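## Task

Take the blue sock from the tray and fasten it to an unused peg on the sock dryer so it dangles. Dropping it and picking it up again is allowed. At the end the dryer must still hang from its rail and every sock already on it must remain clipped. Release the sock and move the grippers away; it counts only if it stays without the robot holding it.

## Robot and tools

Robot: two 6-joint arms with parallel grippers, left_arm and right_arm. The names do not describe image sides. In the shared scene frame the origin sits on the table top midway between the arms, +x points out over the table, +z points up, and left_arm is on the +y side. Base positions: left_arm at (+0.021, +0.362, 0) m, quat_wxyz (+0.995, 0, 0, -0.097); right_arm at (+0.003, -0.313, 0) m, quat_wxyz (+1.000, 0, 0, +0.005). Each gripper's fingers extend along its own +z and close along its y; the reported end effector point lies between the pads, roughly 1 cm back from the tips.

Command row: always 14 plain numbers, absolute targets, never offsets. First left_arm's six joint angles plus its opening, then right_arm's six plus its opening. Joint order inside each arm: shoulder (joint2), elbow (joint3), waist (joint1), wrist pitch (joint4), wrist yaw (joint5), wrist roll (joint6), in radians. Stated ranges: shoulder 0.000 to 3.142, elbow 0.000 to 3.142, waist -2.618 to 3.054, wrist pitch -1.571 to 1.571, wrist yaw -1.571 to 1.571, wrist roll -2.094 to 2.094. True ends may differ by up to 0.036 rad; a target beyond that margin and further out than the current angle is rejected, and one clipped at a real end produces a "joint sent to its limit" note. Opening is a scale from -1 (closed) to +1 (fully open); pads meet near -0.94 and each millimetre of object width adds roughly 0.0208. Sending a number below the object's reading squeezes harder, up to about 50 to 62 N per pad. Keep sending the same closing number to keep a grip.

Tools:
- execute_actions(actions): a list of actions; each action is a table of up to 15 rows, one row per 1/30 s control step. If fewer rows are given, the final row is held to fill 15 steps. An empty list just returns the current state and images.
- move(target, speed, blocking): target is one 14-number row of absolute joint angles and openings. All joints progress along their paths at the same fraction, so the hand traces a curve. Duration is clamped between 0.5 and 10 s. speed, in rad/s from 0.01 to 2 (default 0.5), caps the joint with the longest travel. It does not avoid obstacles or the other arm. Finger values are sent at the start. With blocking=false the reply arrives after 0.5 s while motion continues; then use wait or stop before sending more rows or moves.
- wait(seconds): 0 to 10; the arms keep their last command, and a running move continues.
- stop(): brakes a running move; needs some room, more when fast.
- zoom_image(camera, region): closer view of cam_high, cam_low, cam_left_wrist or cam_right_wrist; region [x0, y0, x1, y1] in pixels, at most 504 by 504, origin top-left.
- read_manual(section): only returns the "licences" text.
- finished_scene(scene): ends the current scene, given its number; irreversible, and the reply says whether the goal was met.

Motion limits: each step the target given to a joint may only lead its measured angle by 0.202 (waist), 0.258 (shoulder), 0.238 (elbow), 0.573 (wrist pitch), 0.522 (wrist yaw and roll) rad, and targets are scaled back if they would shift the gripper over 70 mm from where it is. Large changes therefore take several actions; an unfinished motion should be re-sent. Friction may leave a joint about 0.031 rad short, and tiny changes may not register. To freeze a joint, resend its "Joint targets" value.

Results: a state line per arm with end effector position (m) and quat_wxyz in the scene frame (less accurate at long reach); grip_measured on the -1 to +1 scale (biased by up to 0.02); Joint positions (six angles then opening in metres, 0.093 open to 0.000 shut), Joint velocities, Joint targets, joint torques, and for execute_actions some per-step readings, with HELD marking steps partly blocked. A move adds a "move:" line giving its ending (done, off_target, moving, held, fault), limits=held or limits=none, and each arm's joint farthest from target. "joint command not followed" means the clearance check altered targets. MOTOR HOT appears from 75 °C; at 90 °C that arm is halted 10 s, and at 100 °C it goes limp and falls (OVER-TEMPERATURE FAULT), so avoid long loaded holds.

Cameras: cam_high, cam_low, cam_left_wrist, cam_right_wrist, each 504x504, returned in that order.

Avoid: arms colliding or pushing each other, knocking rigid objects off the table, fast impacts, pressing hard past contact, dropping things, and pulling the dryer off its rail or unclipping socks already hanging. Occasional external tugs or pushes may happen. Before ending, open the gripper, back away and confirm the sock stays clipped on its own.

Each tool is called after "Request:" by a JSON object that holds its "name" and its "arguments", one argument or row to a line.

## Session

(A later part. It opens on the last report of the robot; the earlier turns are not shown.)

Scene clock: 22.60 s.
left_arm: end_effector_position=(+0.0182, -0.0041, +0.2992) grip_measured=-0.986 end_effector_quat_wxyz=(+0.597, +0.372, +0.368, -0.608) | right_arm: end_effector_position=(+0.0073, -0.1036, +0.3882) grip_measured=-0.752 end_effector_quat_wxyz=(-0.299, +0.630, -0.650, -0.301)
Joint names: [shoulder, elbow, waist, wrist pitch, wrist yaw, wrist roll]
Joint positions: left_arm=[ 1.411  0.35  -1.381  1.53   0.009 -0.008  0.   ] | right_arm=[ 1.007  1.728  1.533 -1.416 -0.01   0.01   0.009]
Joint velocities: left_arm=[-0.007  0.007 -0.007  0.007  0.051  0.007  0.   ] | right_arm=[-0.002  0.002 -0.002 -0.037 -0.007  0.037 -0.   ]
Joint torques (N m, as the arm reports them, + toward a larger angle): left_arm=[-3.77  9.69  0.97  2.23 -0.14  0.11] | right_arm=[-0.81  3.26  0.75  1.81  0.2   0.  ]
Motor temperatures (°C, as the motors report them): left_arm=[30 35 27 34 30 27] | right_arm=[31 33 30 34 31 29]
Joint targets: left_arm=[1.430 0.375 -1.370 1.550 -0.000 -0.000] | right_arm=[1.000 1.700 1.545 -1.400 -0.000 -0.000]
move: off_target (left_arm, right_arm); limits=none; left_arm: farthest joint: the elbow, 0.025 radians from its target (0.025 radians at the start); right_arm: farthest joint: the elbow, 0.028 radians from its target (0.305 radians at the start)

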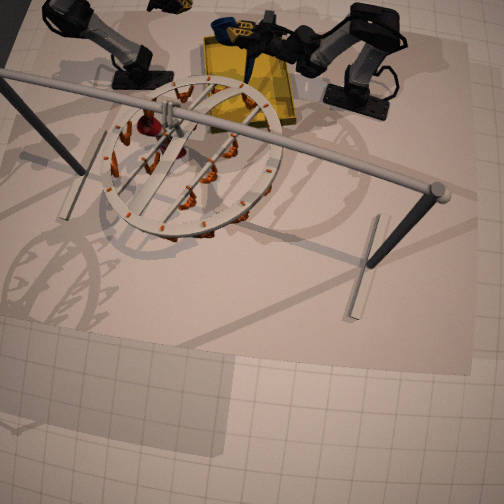

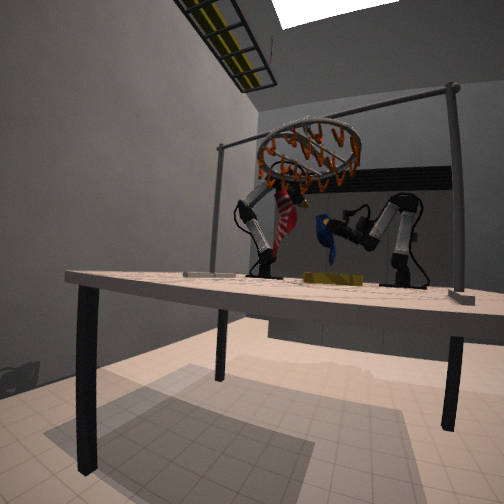

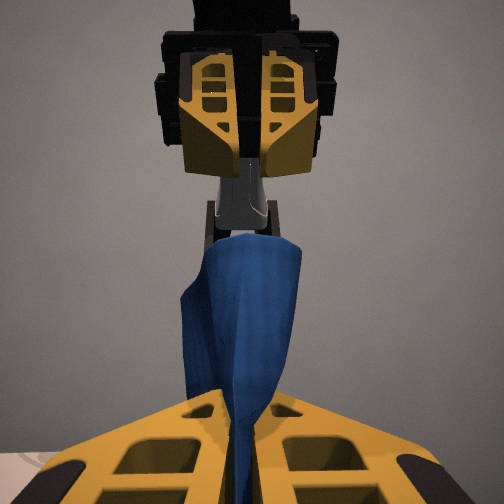

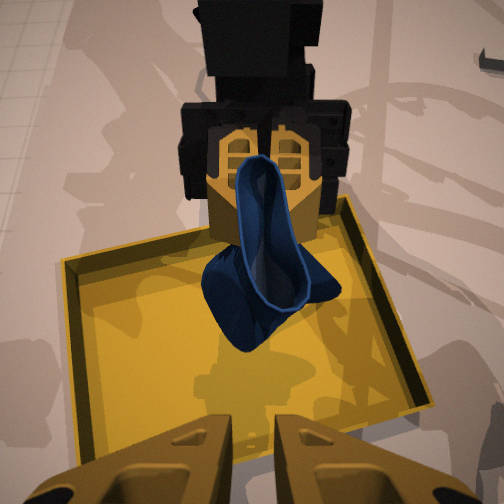

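Request:
{"name": "move", "arguments": {
  "target": [1.2,0.16,-0.6,1.45,0,0,-1, 1.0,1.3,1.41,-0.3,1.42,0,0.3],
  "speed": 0.7
}}

Request:
{"name": "move", "arguments": {
  "target": [1.2,0.16,-0.6,1.45,0,0,-1, 1.48,1.39,1.40,0.12,1.42,0,0.3],
  "speed": 0.4
}}

Scene clock: 25.73 s.
left_arm: end_effector_position=(+0.2471, +0.1254, +0.2787) grip_measured=-0.986 end_effector_quat_wxyz=(+0.769, +0.214, +0.501, -0.333) | right_arm: end_effector_position=(+0.1949, -0.1432, +0.4693) grip_measured=+0.299 end_effector_quat_wxyz=(+0.707, -0.006, +0.707, +0.012)
Joint names: [shoulder, elbow, waist, wrist pitch, wrist yaw, wrist roll]
Joint positions: left_arm=[ 1.224  0.182 -0.611  1.46   0.007 -0.008  0.   ] | right_arm=[ 1.007  1.321  1.422 -0.316  1.408  0.01   0.06 ]
Joint velocities: left_arm=[-0.012 -0.007  0.012 -0.007 -0.037 -0.022  0.   ] | right_arm=[ 0.012  0.002 -0.012 -0.022 -0.022  0.022 -0.001]
Joint torques (N m, as the arm reports them, + toward a larger angle): left_arm=[-5.42  5.34  0.92  1.97 -0.1   0.09] | right_arm=[-2.12  5.19 -1.2   1.44  0.21 -0.05]
Motor temperatures (°C, as the motors report them): left_arm=[31 35 27 34 30 27] | right_arm=[31 32 30 35 31 29]
Joint targets: left_arm=[1.200 0.160 -0.600 1.450 0.000 -0.000] | right_arm=[1.000 1.300 1.410 -0.300 1.420 0.000]
move: off_target (left_arm, right_arm); limits=none; left_arm: farthest joint: the shoulder, 0.024 radians from its target (0.211 radians at the start); right_arm: farthest joint: the elbow, 0.021 radians from its target (0.428 radians at the start)

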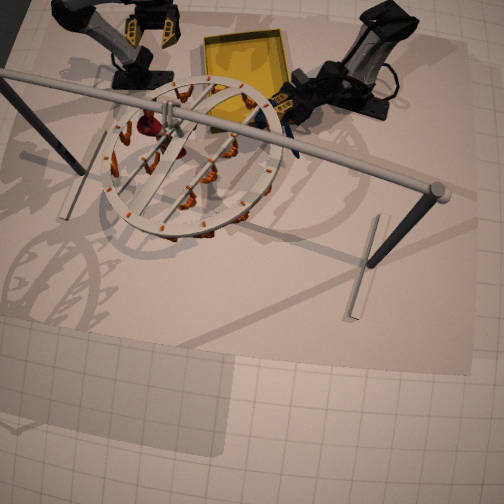

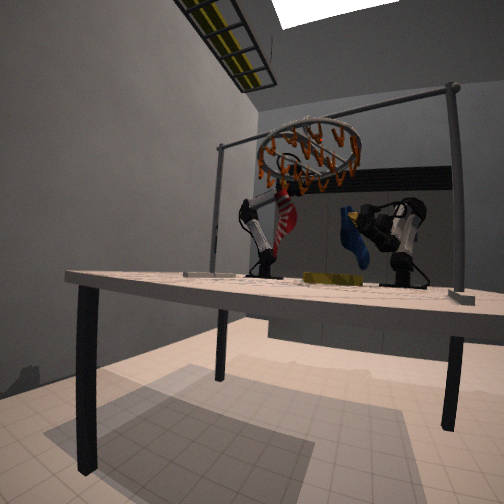

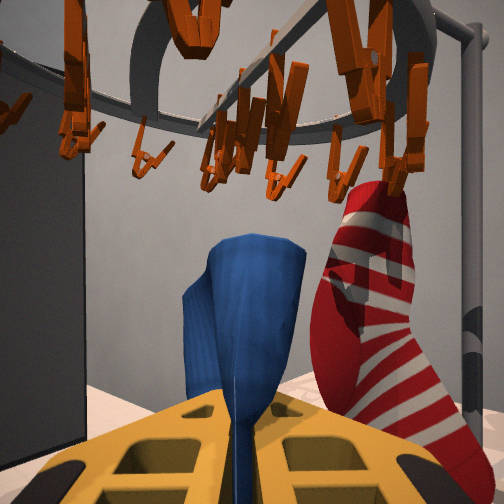

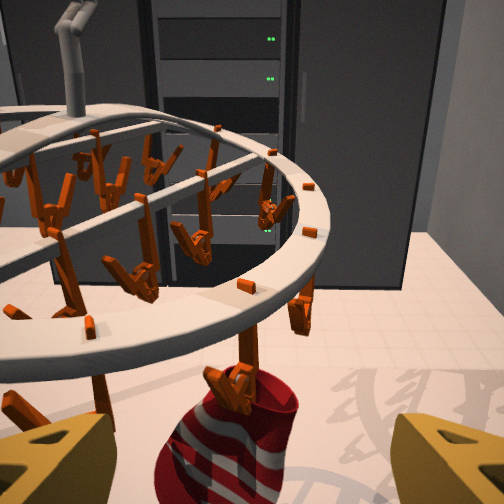

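Scene clock: 27.67 s.
left_arm: end_effector_position=(+0.2471, +0.1254, +0.2787) grip_measured=-0.986 end_effector_quat_wxyz=(+0.769, +0.214, +0.501, -0.333) | right_arm: end_effector_position=(+0.2188, +0.0052, +0.4058) grip_measured=+0.299 end_effector_quat_wxyz=(+0.706, -0.006, +0.708, +0.004)
Joint names: [shoulder, elbow, waist, wrist pitch, wrist yaw, wrist roll]
Joint positions: left_arm=[ 1.224  0.182 -0.611  1.46   0.007 -0.008  0.   ] | right_arm=[1.477 1.359 1.412 0.105 1.41  0.009 0.06 ]
Joint velocities: left_arm=[ 0.012 -0.002  0.007  0.022 -0.051 -0.022  0.   ] | right_arm=[ 0.002  0.012  0.002 -0.007 -0.007  0.007  0.   ]
Joint torques (N m, as the arm reports them, + toward a larger angle): left_arm=[-4.95  5.11  1.04  1.95 -0.19  0.14] | right_arm=[-5.84 10.37 -1.11  1.43  0.19 -0.03]
Motor temperatures (°C, as the motors report them): left_arm=[31 35 27 35 30 27] | right_arm=[31 33 30 35 31 29]
Joint targets: left_arm=[1.200 0.160 -0.600 1.450 -0.000 0.000] | right_arm=[1.480 1.390 1.400 0.120 1.420 -0.000]
move: off_target (left_arm, right_arm); limits=none; left_arm: farthest joint: the shoulder, 0.024 radians from its target (0.024 radians at the start); right_arm: farthest joint: the elbow, 0.031 radians from its target (0.069 radians at the start)

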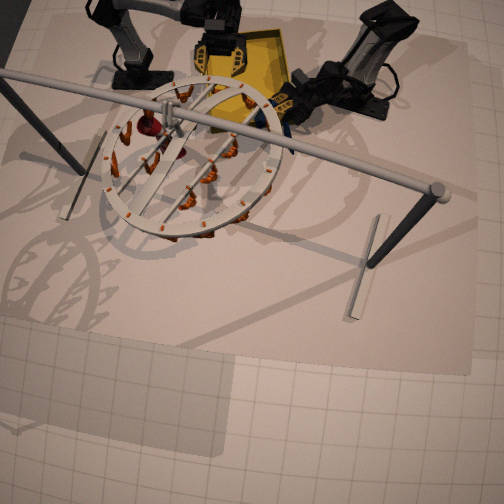

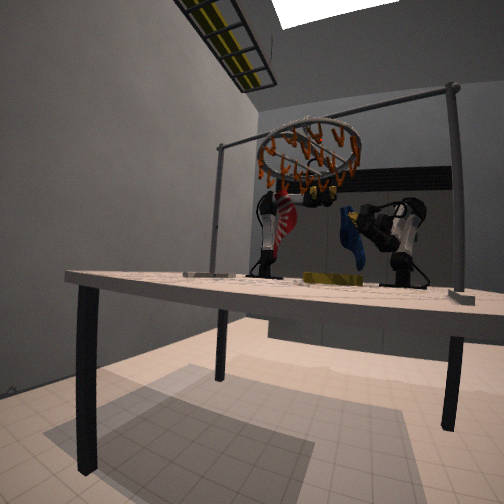

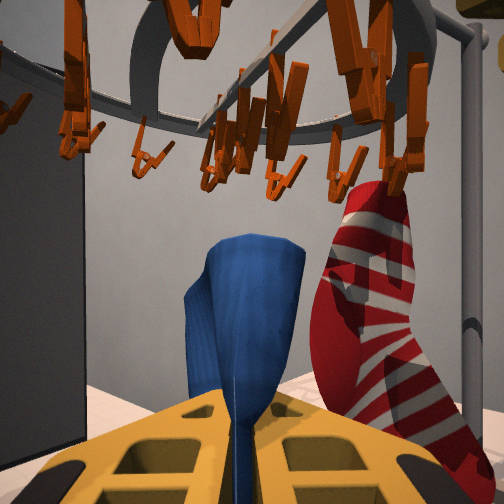

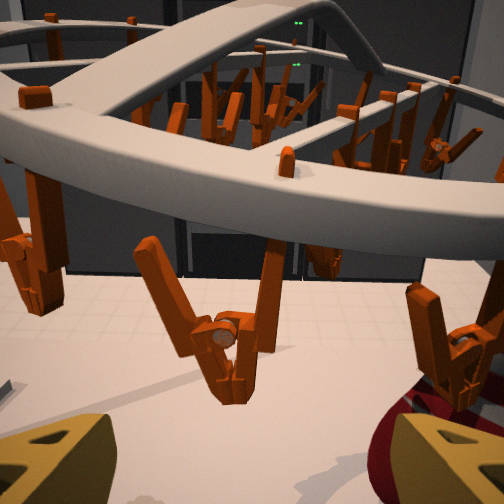

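Request:
{"name": "move", "arguments": {
  "target": [1.2,0.16,-0.6,1.45,0,0,-1, 1.578,1.508,1.263,0.09,1.272,0,0.35],
  "speed": 0.08
}}

Request:
{"name": "zoom_image", "arguments": {
  "camera": "cam_low",
  "region": [285, 150, 365, 230]
}}

Scene clock: 30.17 s.
left_arm: end_effector_position=(+0.2471, +0.1254, +0.2787) grip_measured=-0.986 end_effector_quat_wxyz=(+0.769, +0.214, +0.501, -0.333) | right_arm: end_effector_position=(+0.2683, +0.0145, +0.4175) grip_measured=+0.348 end_effector_quat_wxyz=(+0.708, +0.007, +0.706, +0.007)
Joint names: [shoulder, elbow, waist, wrist pitch, wrist yaw, wrist roll]
Joint positions: left_arm=[ 1.224  0.182 -0.611  1.46   0.007 -0.008  0.   ] | right_arm=[1.564 1.479 1.274 0.096 1.284 0.009 0.062]
Joint velocities: left_arm=[-0.002 -0.007  0.017 -0.007  0.022 -0.066  0.   ] | right_arm=[-0.007  0.002 -0.007 -0.095 -0.007  0.007 -0.   ]
Joint torques (N m, as the arm reports them, + toward a larger angle): left_arm=[-5.09  5.3   0.95  1.97 -0.11  0.04] | right_arm=[-5.89 10.11 -0.99  1.28  0.01 -0.02]
Motor temperatures (°C, as the motors report them): left_arm=[31 35 27 35 30 27] | right_arm=[32 33 30 35 31 29]
Joint targets: left_arm=[1.200 0.160 -0.600 1.450 -0.000 -0.000] | right_arm=[1.578 1.508 1.263 0.090 1.272 0.000]
move: off_target (left_arm, right_arm); limits=none; left_arm: farthest joint: the shoulder, 0.024 radians from its target (0.024 radians at the start); right_arm: farthest joint: the elbow, 0.029 radians from its target (0.149 radians at the start)

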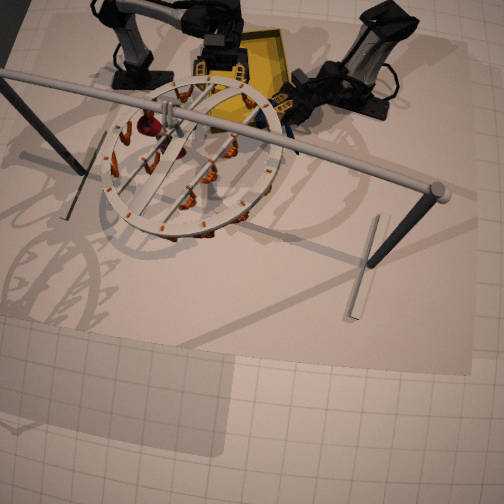

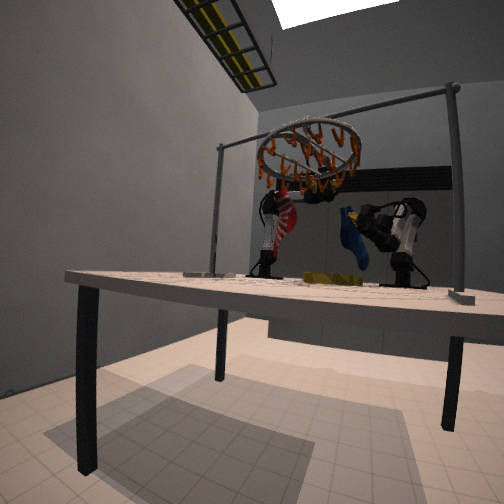

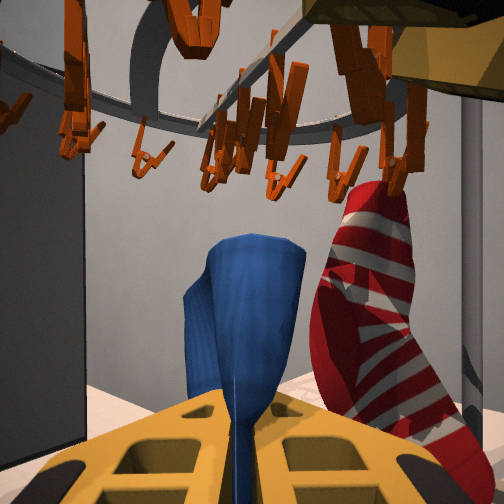

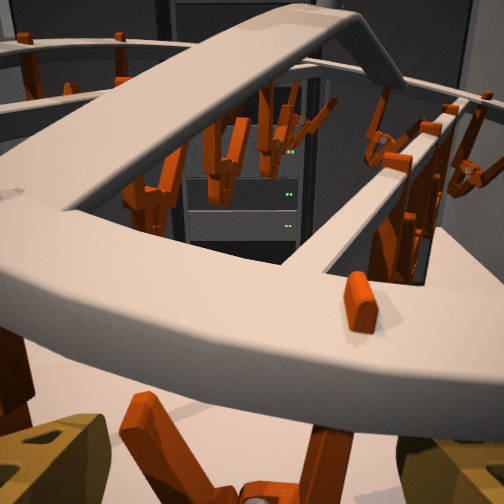

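Region (285, 150, 365, 230) of cam_low's 504x504 image, scaled by 6.300, with more detail than that image has.

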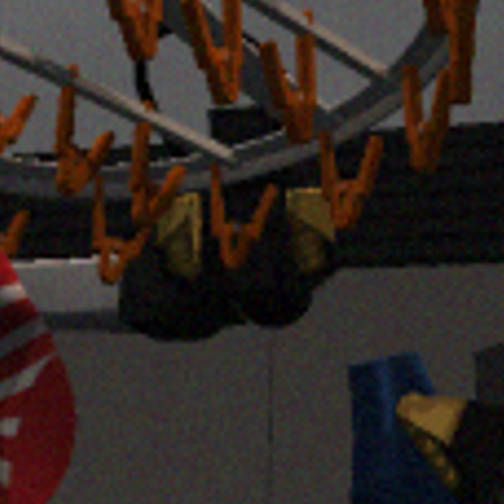

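Request:
{"name": "execute_actions", "arguments": {
  "actions": [
    [[1.2,0.16,-0.6,1.45,0,0,-1, 1.578,1.508,1.263,0.09,1.272,0,0.05]],
    [[1.2,0.16,-0.6,1.45,0,0,-1, 1.578,1.508,1.263,0.09,1.272,0,-0.2]],
    [[1.2,0.16,-0.6,1.45,0,0,-1, 1.578,1.508,1.263,0.09,1.272,0,-0.48]]
  ]
}}

Request:
{"name": "move", "arguments": {
  "target": [1.69,0.66,-0.776,1.55,0,0,-1, 1.578,1.508,1.263,0.09,1.272,0,-0.48],
  "speed": 0.3
}}

Request:
{"name": "zoom_image", "arguments": {
  "camera": "cam_low",
  "region": [285, 150, 365, 230]
}}

Scene clock: 31.97 s.
left_arm: end_effector_position=(+0.2471, +0.1254, +0.2787) grip_measured=-0.986 end_effector_quat_wxyz=(+0.769, +0.214, +0.501, -0.333) | right_arm: end_effector_position=(+0.2683, +0.0154, +0.4183) grip_measured=-0.461 end_effector_quat_wxyz=(+0.708, +0.005, +0.706, +0.009)
Joint names: [shoulder, elbow, waist, wrist pitch, wrist yaw, wrist roll]
Joint positions: left_arm=[ 1.224  0.182 -0.611  1.46   0.007 -0.008  0.   ] | right_arm=[1.564 1.481 1.274 0.095 1.278 0.009 0.023]
Joint velocities: left_arm=[-0.002  0.017 -0.002 -0.051 -0.081 -0.051  0.   ] | right_arm=[-0.002 -0.002 -0.012 -0.037  0.037  0.007 -0.   ]
Joint torques (N m, as the arm reports them, + toward a larger angle): left_arm=[-5.35  5.02  0.93  1.96 -0.15  0.09] | right_arm=[-5.91 10.06 -1.02  1.3   0.07 -0.02]
Motor temperatures (°C, as the motors report them): left_arm=[31 35 27 35 30 27] | right_arm=[32 33 30 35 31 29]
Joint targets: left_arm=[1.200 0.160 -0.600 1.450 0.000 -0.000] | right_arm=[1.578 1.508 1.263 0.090 1.272 0.000]
Step readings (joint positions; steps 1 to 15: 1st action; 16 to 30: 2nd action; 31 to 45: 3rd action):
0: left_arm=[1.224 0.182 -0.611 1.460 0.007 -0.008] | right_arm=[1.564 1.479 1.274 0.096 1.283 0.009]
1: left_arm=[1.224 0.182 -0.611 1.460 0.007 -0.008] | right_arm=[1.564 1.479 1.274 0.096 1.283 0.009]
2: left_arm=[1.224 0.182 -0.611 1.460 0.007 -0.008] | right_arm=[1.564 1.479 1.274 0.096 1.283 0.009]
4: left_arm=[1.224 0.182 -0.611 1.460 0.007 -0.008] | right_arm=[1.564 1.479 1.274 0.096 1.283 0.009]
8: left_arm=[1.224 0.182 -0.611 1.460 0.007 -0.008] | right_arm=[1.564 1.479 1.274 0.096 1.283 0.009]
15: left_arm=[1.224 0.182 -0.611 1.460 0.007 -0.008] | right_arm=[1.564 1.479 1.274 0.096 1.283 0.009]
16: left_arm=[1.224 0.182 -0.611 1.460 0.007 -0.008] | right_arm=[1.564 1.479 1.274 0.096 1.282 0.009]
17: left_arm=[1.224 0.182 -0.611 1.460 0.007 -0.008] | right_arm=[1.564 1.479 1.274 0.095 1.281 0.009]
19: left_arm=[1.224 0.182 -0.611 1.460 0.007 -0.008] | right_arm=[1.564 1.479 1.274 0.095 1.281 0.009]
23: left_arm=[1.224 0.182 -0.611 1.460 0.007 -0.008] | right_arm=[1.564 1.479 1.274 0.095 1.281 0.009]
30: left_arm=[1.224 0.182 -0.611 1.460 0.007 -0.008] | right_arm=[1.564 1.479 1.274 0.095 1.281 0.009]
31: left_arm=[1.224 0.182 -0.611 1.460 0.007 -0.008] | right_arm=[1.564 1.479 1.274 0.095 1.281 0.010]
32: left_arm=[1.224 0.182 -0.611 1.460 0.007 -0.008] | right_arm=[1.564 1.479 1.274 0.099 1.281 0.014]
34: left_arm=[1.224 0.182 -0.611 1.460 0.007 -0.008] | right_arm=[1.564 1.481 1.274 0.098 1.280 0.012]
38: left_arm=[1.224 0.182 -0.611 1.460 0.007 -0.008] | right_arm=[1.564 1.481 1.274 0.096 1.279 0.009]
45: Joint positions above

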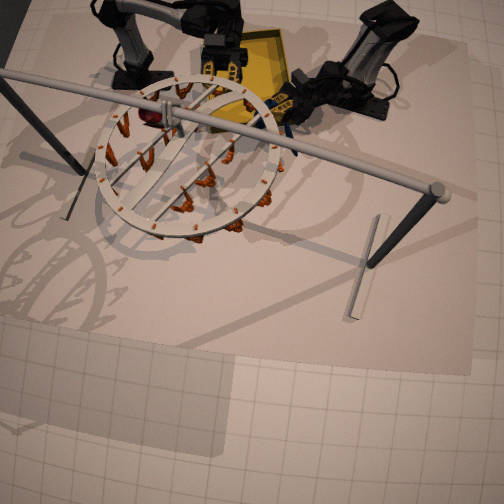

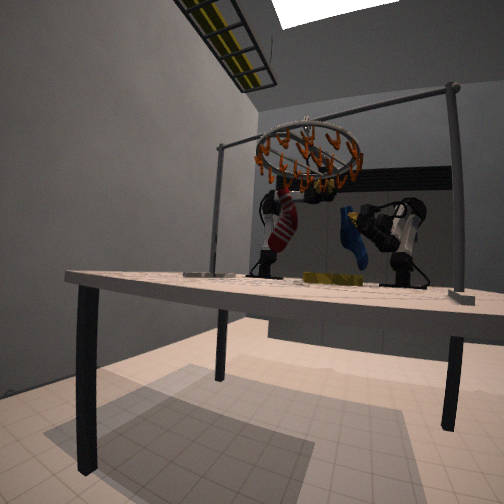

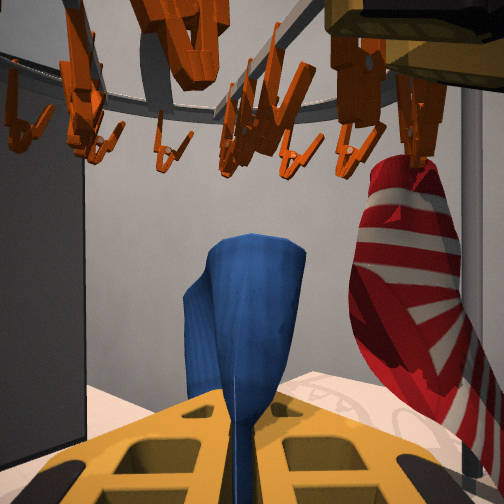

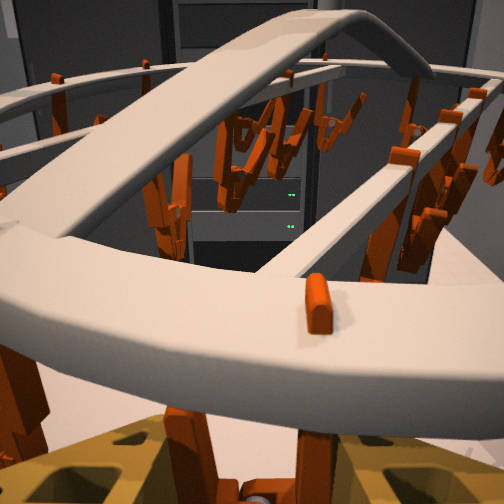

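Scene clock: 34.13 s.
left_arm: end_effector_position=(+0.2705, +0.0035, +0.3103) grip_measured=-0.987 end_effector_quat_wxyz=(+0.758, +0.239, +0.456, -0.401) | right_arm: end_effector_position=(+0.2683, +0.0153, +0.4183) grip_measured=-0.461 end_effector_quat_wxyz=(+0.708, +0.006, +0.706, +0.010)
Joint names: [shoulder, elbow, waist, wrist pitch, wrist yaw, wrist roll]
Joint positions: left_arm=[ 1.671  0.635 -0.766  1.526  0.007 -0.008  0.   ] | right_arm=[1.564 1.481 1.274 0.095 1.278 0.011 0.023]
Joint velocities: left_arm=[-0.002 -0.012 -0.002 -0.066 -0.051  0.007  0.   ] | right_arm=[ 0.007 -0.012 -0.002  0.037 -0.066 -0.051 -0.   ]
Joint torques (N m, as the arm reports them, + toward a larger angle): left_arm=[-6.53  9.6  -0.75  2.19 -0.14  0.09] | right_arm=[-5.94 10.08 -1.    1.31  0.06 -0.04]
Motor temperatures (°C, as the motors report them): left_arm=[31 35 27 35 30 27] | right_arm=[32 34 30 35 31 29]
Joint targets: left_arm=[1.690 0.660 -0.776 1.550 -0.000 0.000] | right_arm=[1.578 1.508 1.263 0.090 1.272 0.000]
move: off_target (left_arm, right_arm); limits=none; left_arm: farthest joint: the elbow, 0.025 radians from its target (0.478 radians at the start); right_arm: farthest joint: the elbow, 0.027 radians from its target (0.027 radians at the start)

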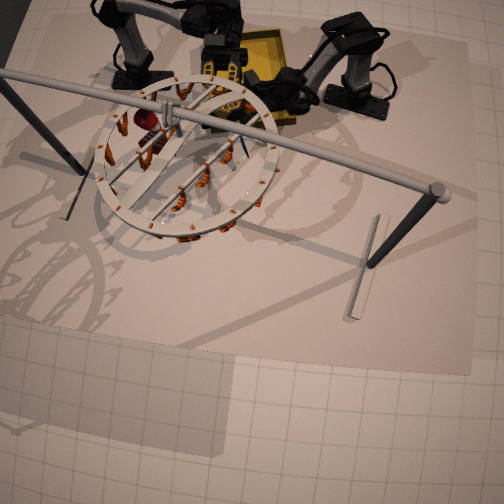

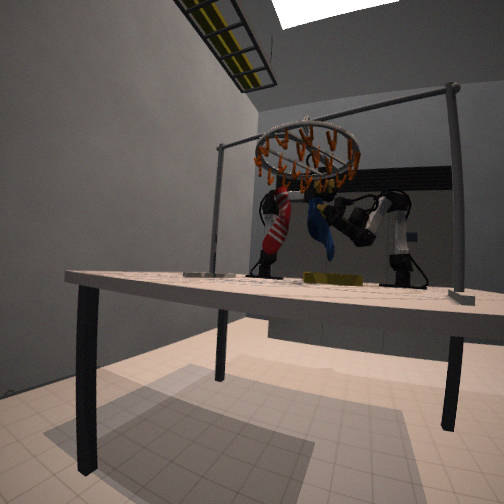

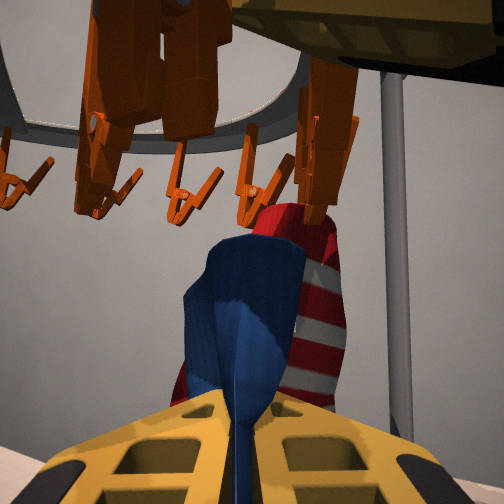

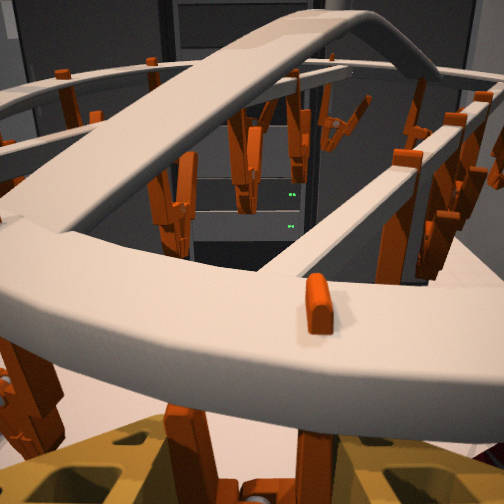

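Region (285, 150, 365, 230) of cam_low's 504x504 image, scaled by 6.300, with more detail than that image has.

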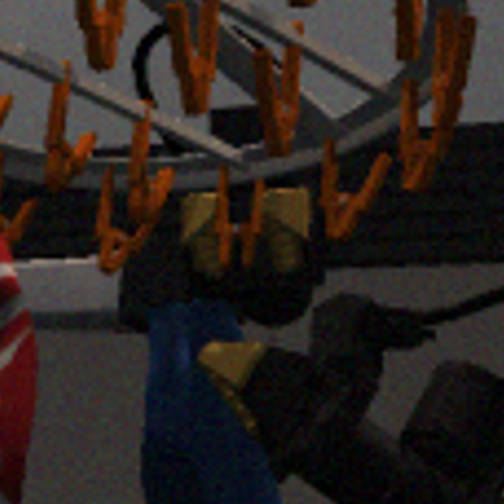

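Request:
{"name": "move", "arguments": {
  "target": [1.69,0.70,-0.732,1.55,0,0,-1, 1.578,1.508,1.263,0.09,1.272,0,-0.48],
  "speed": 0.04
}}

Request:
{"name": "zoom_image", "arguments": {
  "camera": "cam_low",
  "region": [295, 165, 355, 225]
}}

Scene clock: 36.10 s.
left_arm: end_effector_position=(+0.2802, +0.0077, +0.3262) grip_measured=-0.987 end_effector_quat_wxyz=(+0.772, +0.225, +0.443, -0.396) | right_arm: end_effector_position=(+0.2683, +0.0153, +0.4183) grip_measured=-0.461 end_effector_quat_wxyz=(+0.708, +0.006, +0.706, +0.010)
Joint names: [shoulder, elbow, waist, wrist pitch, wrist yaw, wrist roll]
Joint positions: left_arm=[ 1.671  0.675 -0.743  1.527  0.007 -0.008  0.   ] | right_arm=[1.564 1.481 1.274 0.095 1.278 0.011 0.023]
Joint velocities: left_arm=[-0.012 -0.012 -0.027  0.037  0.037  0.022  0.   ] | right_arm=[-0.002  0.002 -0.007  0.095 -0.022  0.007  0.   ]
Joint torques (N m, as the arm reports them, + toward a larger angle): left_arm=[-6.42  9.66  1.14  2.17 -0.14  0.08] | right_arm=[-5.86 10.06 -0.87  1.32  0.05 -0.02]
Motor temperatures (°C, as the motors report them): left_arm=[31 36 27 35 30 27] | right_arm=[32 34 30 35 31 29]
Joint targets: left_arm=[1.690 0.700 -0.732 1.550 0.000 0.000] | right_arm=[1.578 1.508 1.263 0.090 1.272 0.000]
move: off_target (left_arm, right_arm); limits=none; left_arm: farthest joint: the elbow, 0.025 radians from its target (0.065 radians at the start); right_arm: farthest joint: the elbow, 0.027 radians from its target (0.027 radians at the start)

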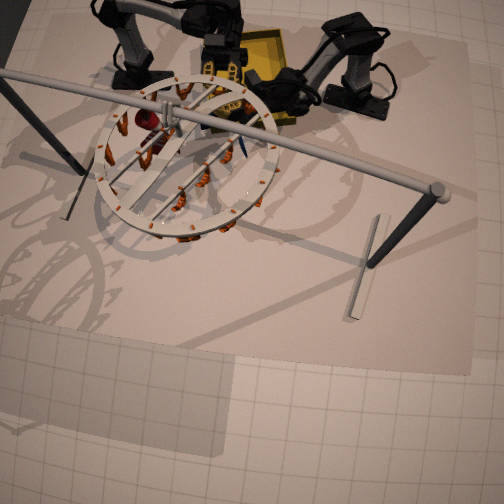

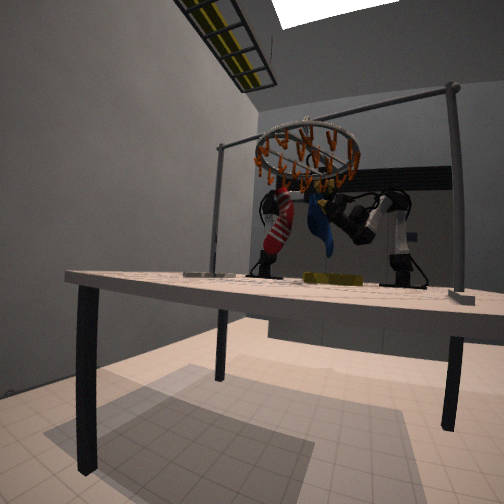

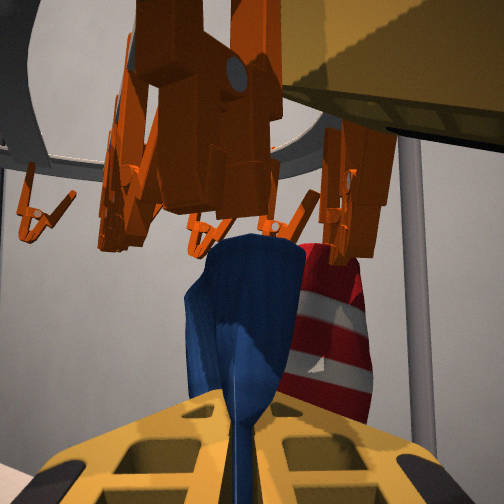

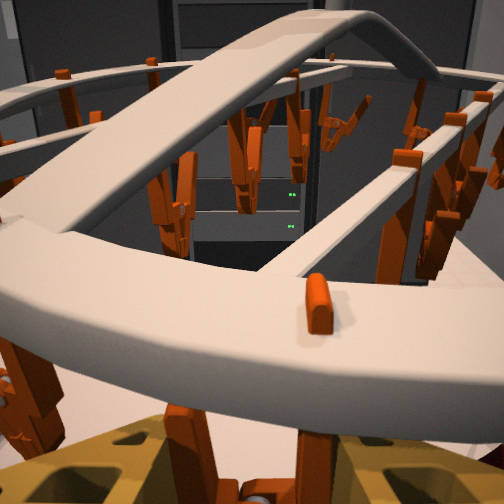

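Region (295, 165, 355, 225) of cam_low's 504x504 image, scaled by 8.400, with more detail than that image has.

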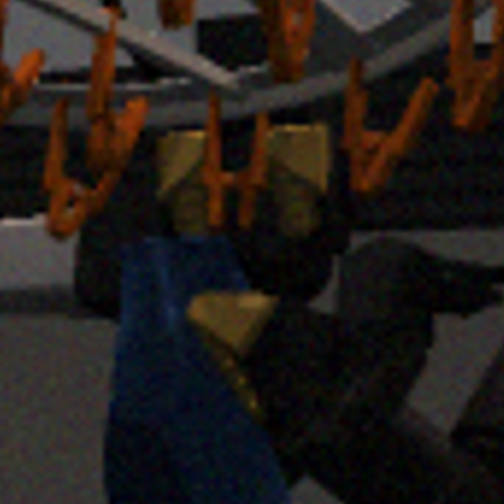

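Looks aligned. Raise ~1 cm.

Request:
{"name": "move", "arguments": {
  "target": [1.69,0.728,-0.727,1.55,0,0,-1, 1.578,1.508,1.263,0.09,1.272,0,-0.48],
  "speed": 0.03
}}

Request:
{"name": "zoom_image", "arguments": {
  "camera": "cam_low",
  "region": [295, 165, 355, 225]
}}

Scene clock: 38.23 s.
left_arm: end_effector_position=(+0.2828, +0.0081, +0.3371) grip_measured=-0.987 end_effector_quat_wxyz=(+0.779, +0.219, +0.432, -0.397) | right_arm: end_effector_position=(+0.2683, +0.0153, +0.4183) grip_measured=-0.461 end_effector_quat_wxyz=(+0.708, +0.006, +0.706, +0.010)
Joint names: [shoulder, elbow, waist, wrist pitch, wrist yaw, wrist roll]
Joint positions: left_arm=[ 1.671  0.703 -0.737  1.527  0.007 -0.008  0.   ] | right_arm=[1.564 1.481 1.274 0.095 1.278 0.011 0.023]
Joint velocities: left_arm=[ 0.007  0.002 -0.017  0.007  0.022 -0.037  0.   ] | right_arm=[-0.012  0.012  0.007 -0.037 -0.037 -0.022  0.   ]
Joint torques (N m, as the arm reports them, + toward a larger angle): left_arm=[-6.52  9.55  0.91  2.12 -0.22  0.06] | right_arm=[-5.99 10.15 -0.98  1.3   0.07 -0.05]
Motor temperatures (°C, as the motors report them): left_arm=[31 36 27 35 30 27] | right_arm=[33 34 30 35 31 29]
Joint targets: left_arm=[1.690 0.728 -0.727 1.550 -0.000 -0.000] | right_arm=[1.578 1.508 1.263 0.090 1.272 0.000]
move: off_target (left_arm, right_arm); limits=none; left_arm: farthest joint: the elbow, 0.025 radians from its target (0.053 radians at the start); right_arm: farthest joint: the elbow, 0.027 radians from its target (0.027 radians at the start)

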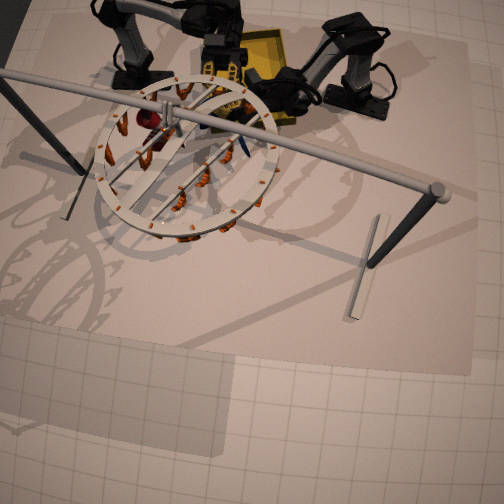

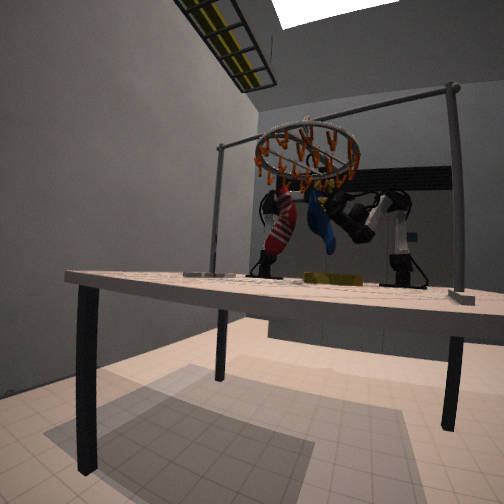

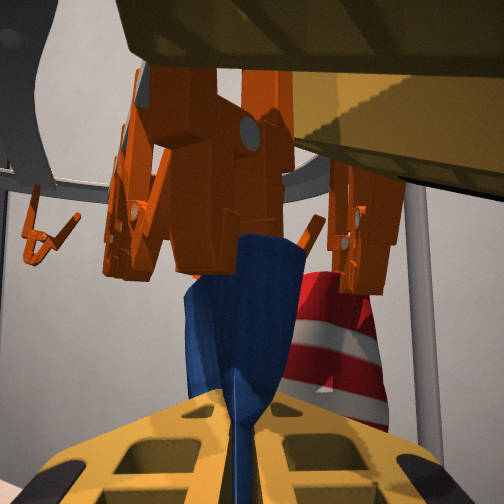

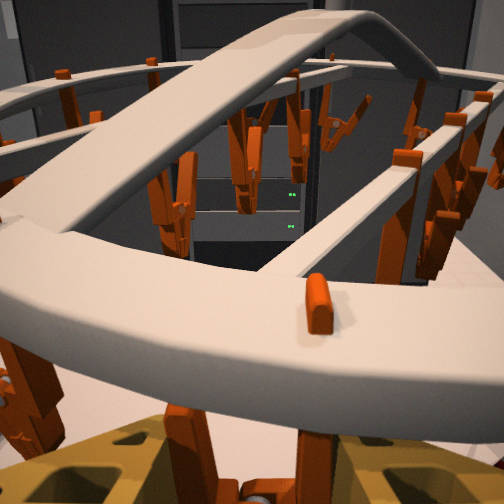

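Region (295, 165, 355, 225) of cam_low's 504x504 image, scaled by 8.400, with more detail than that image has.

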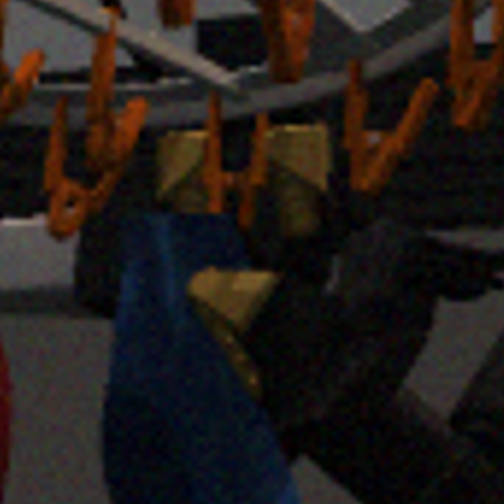

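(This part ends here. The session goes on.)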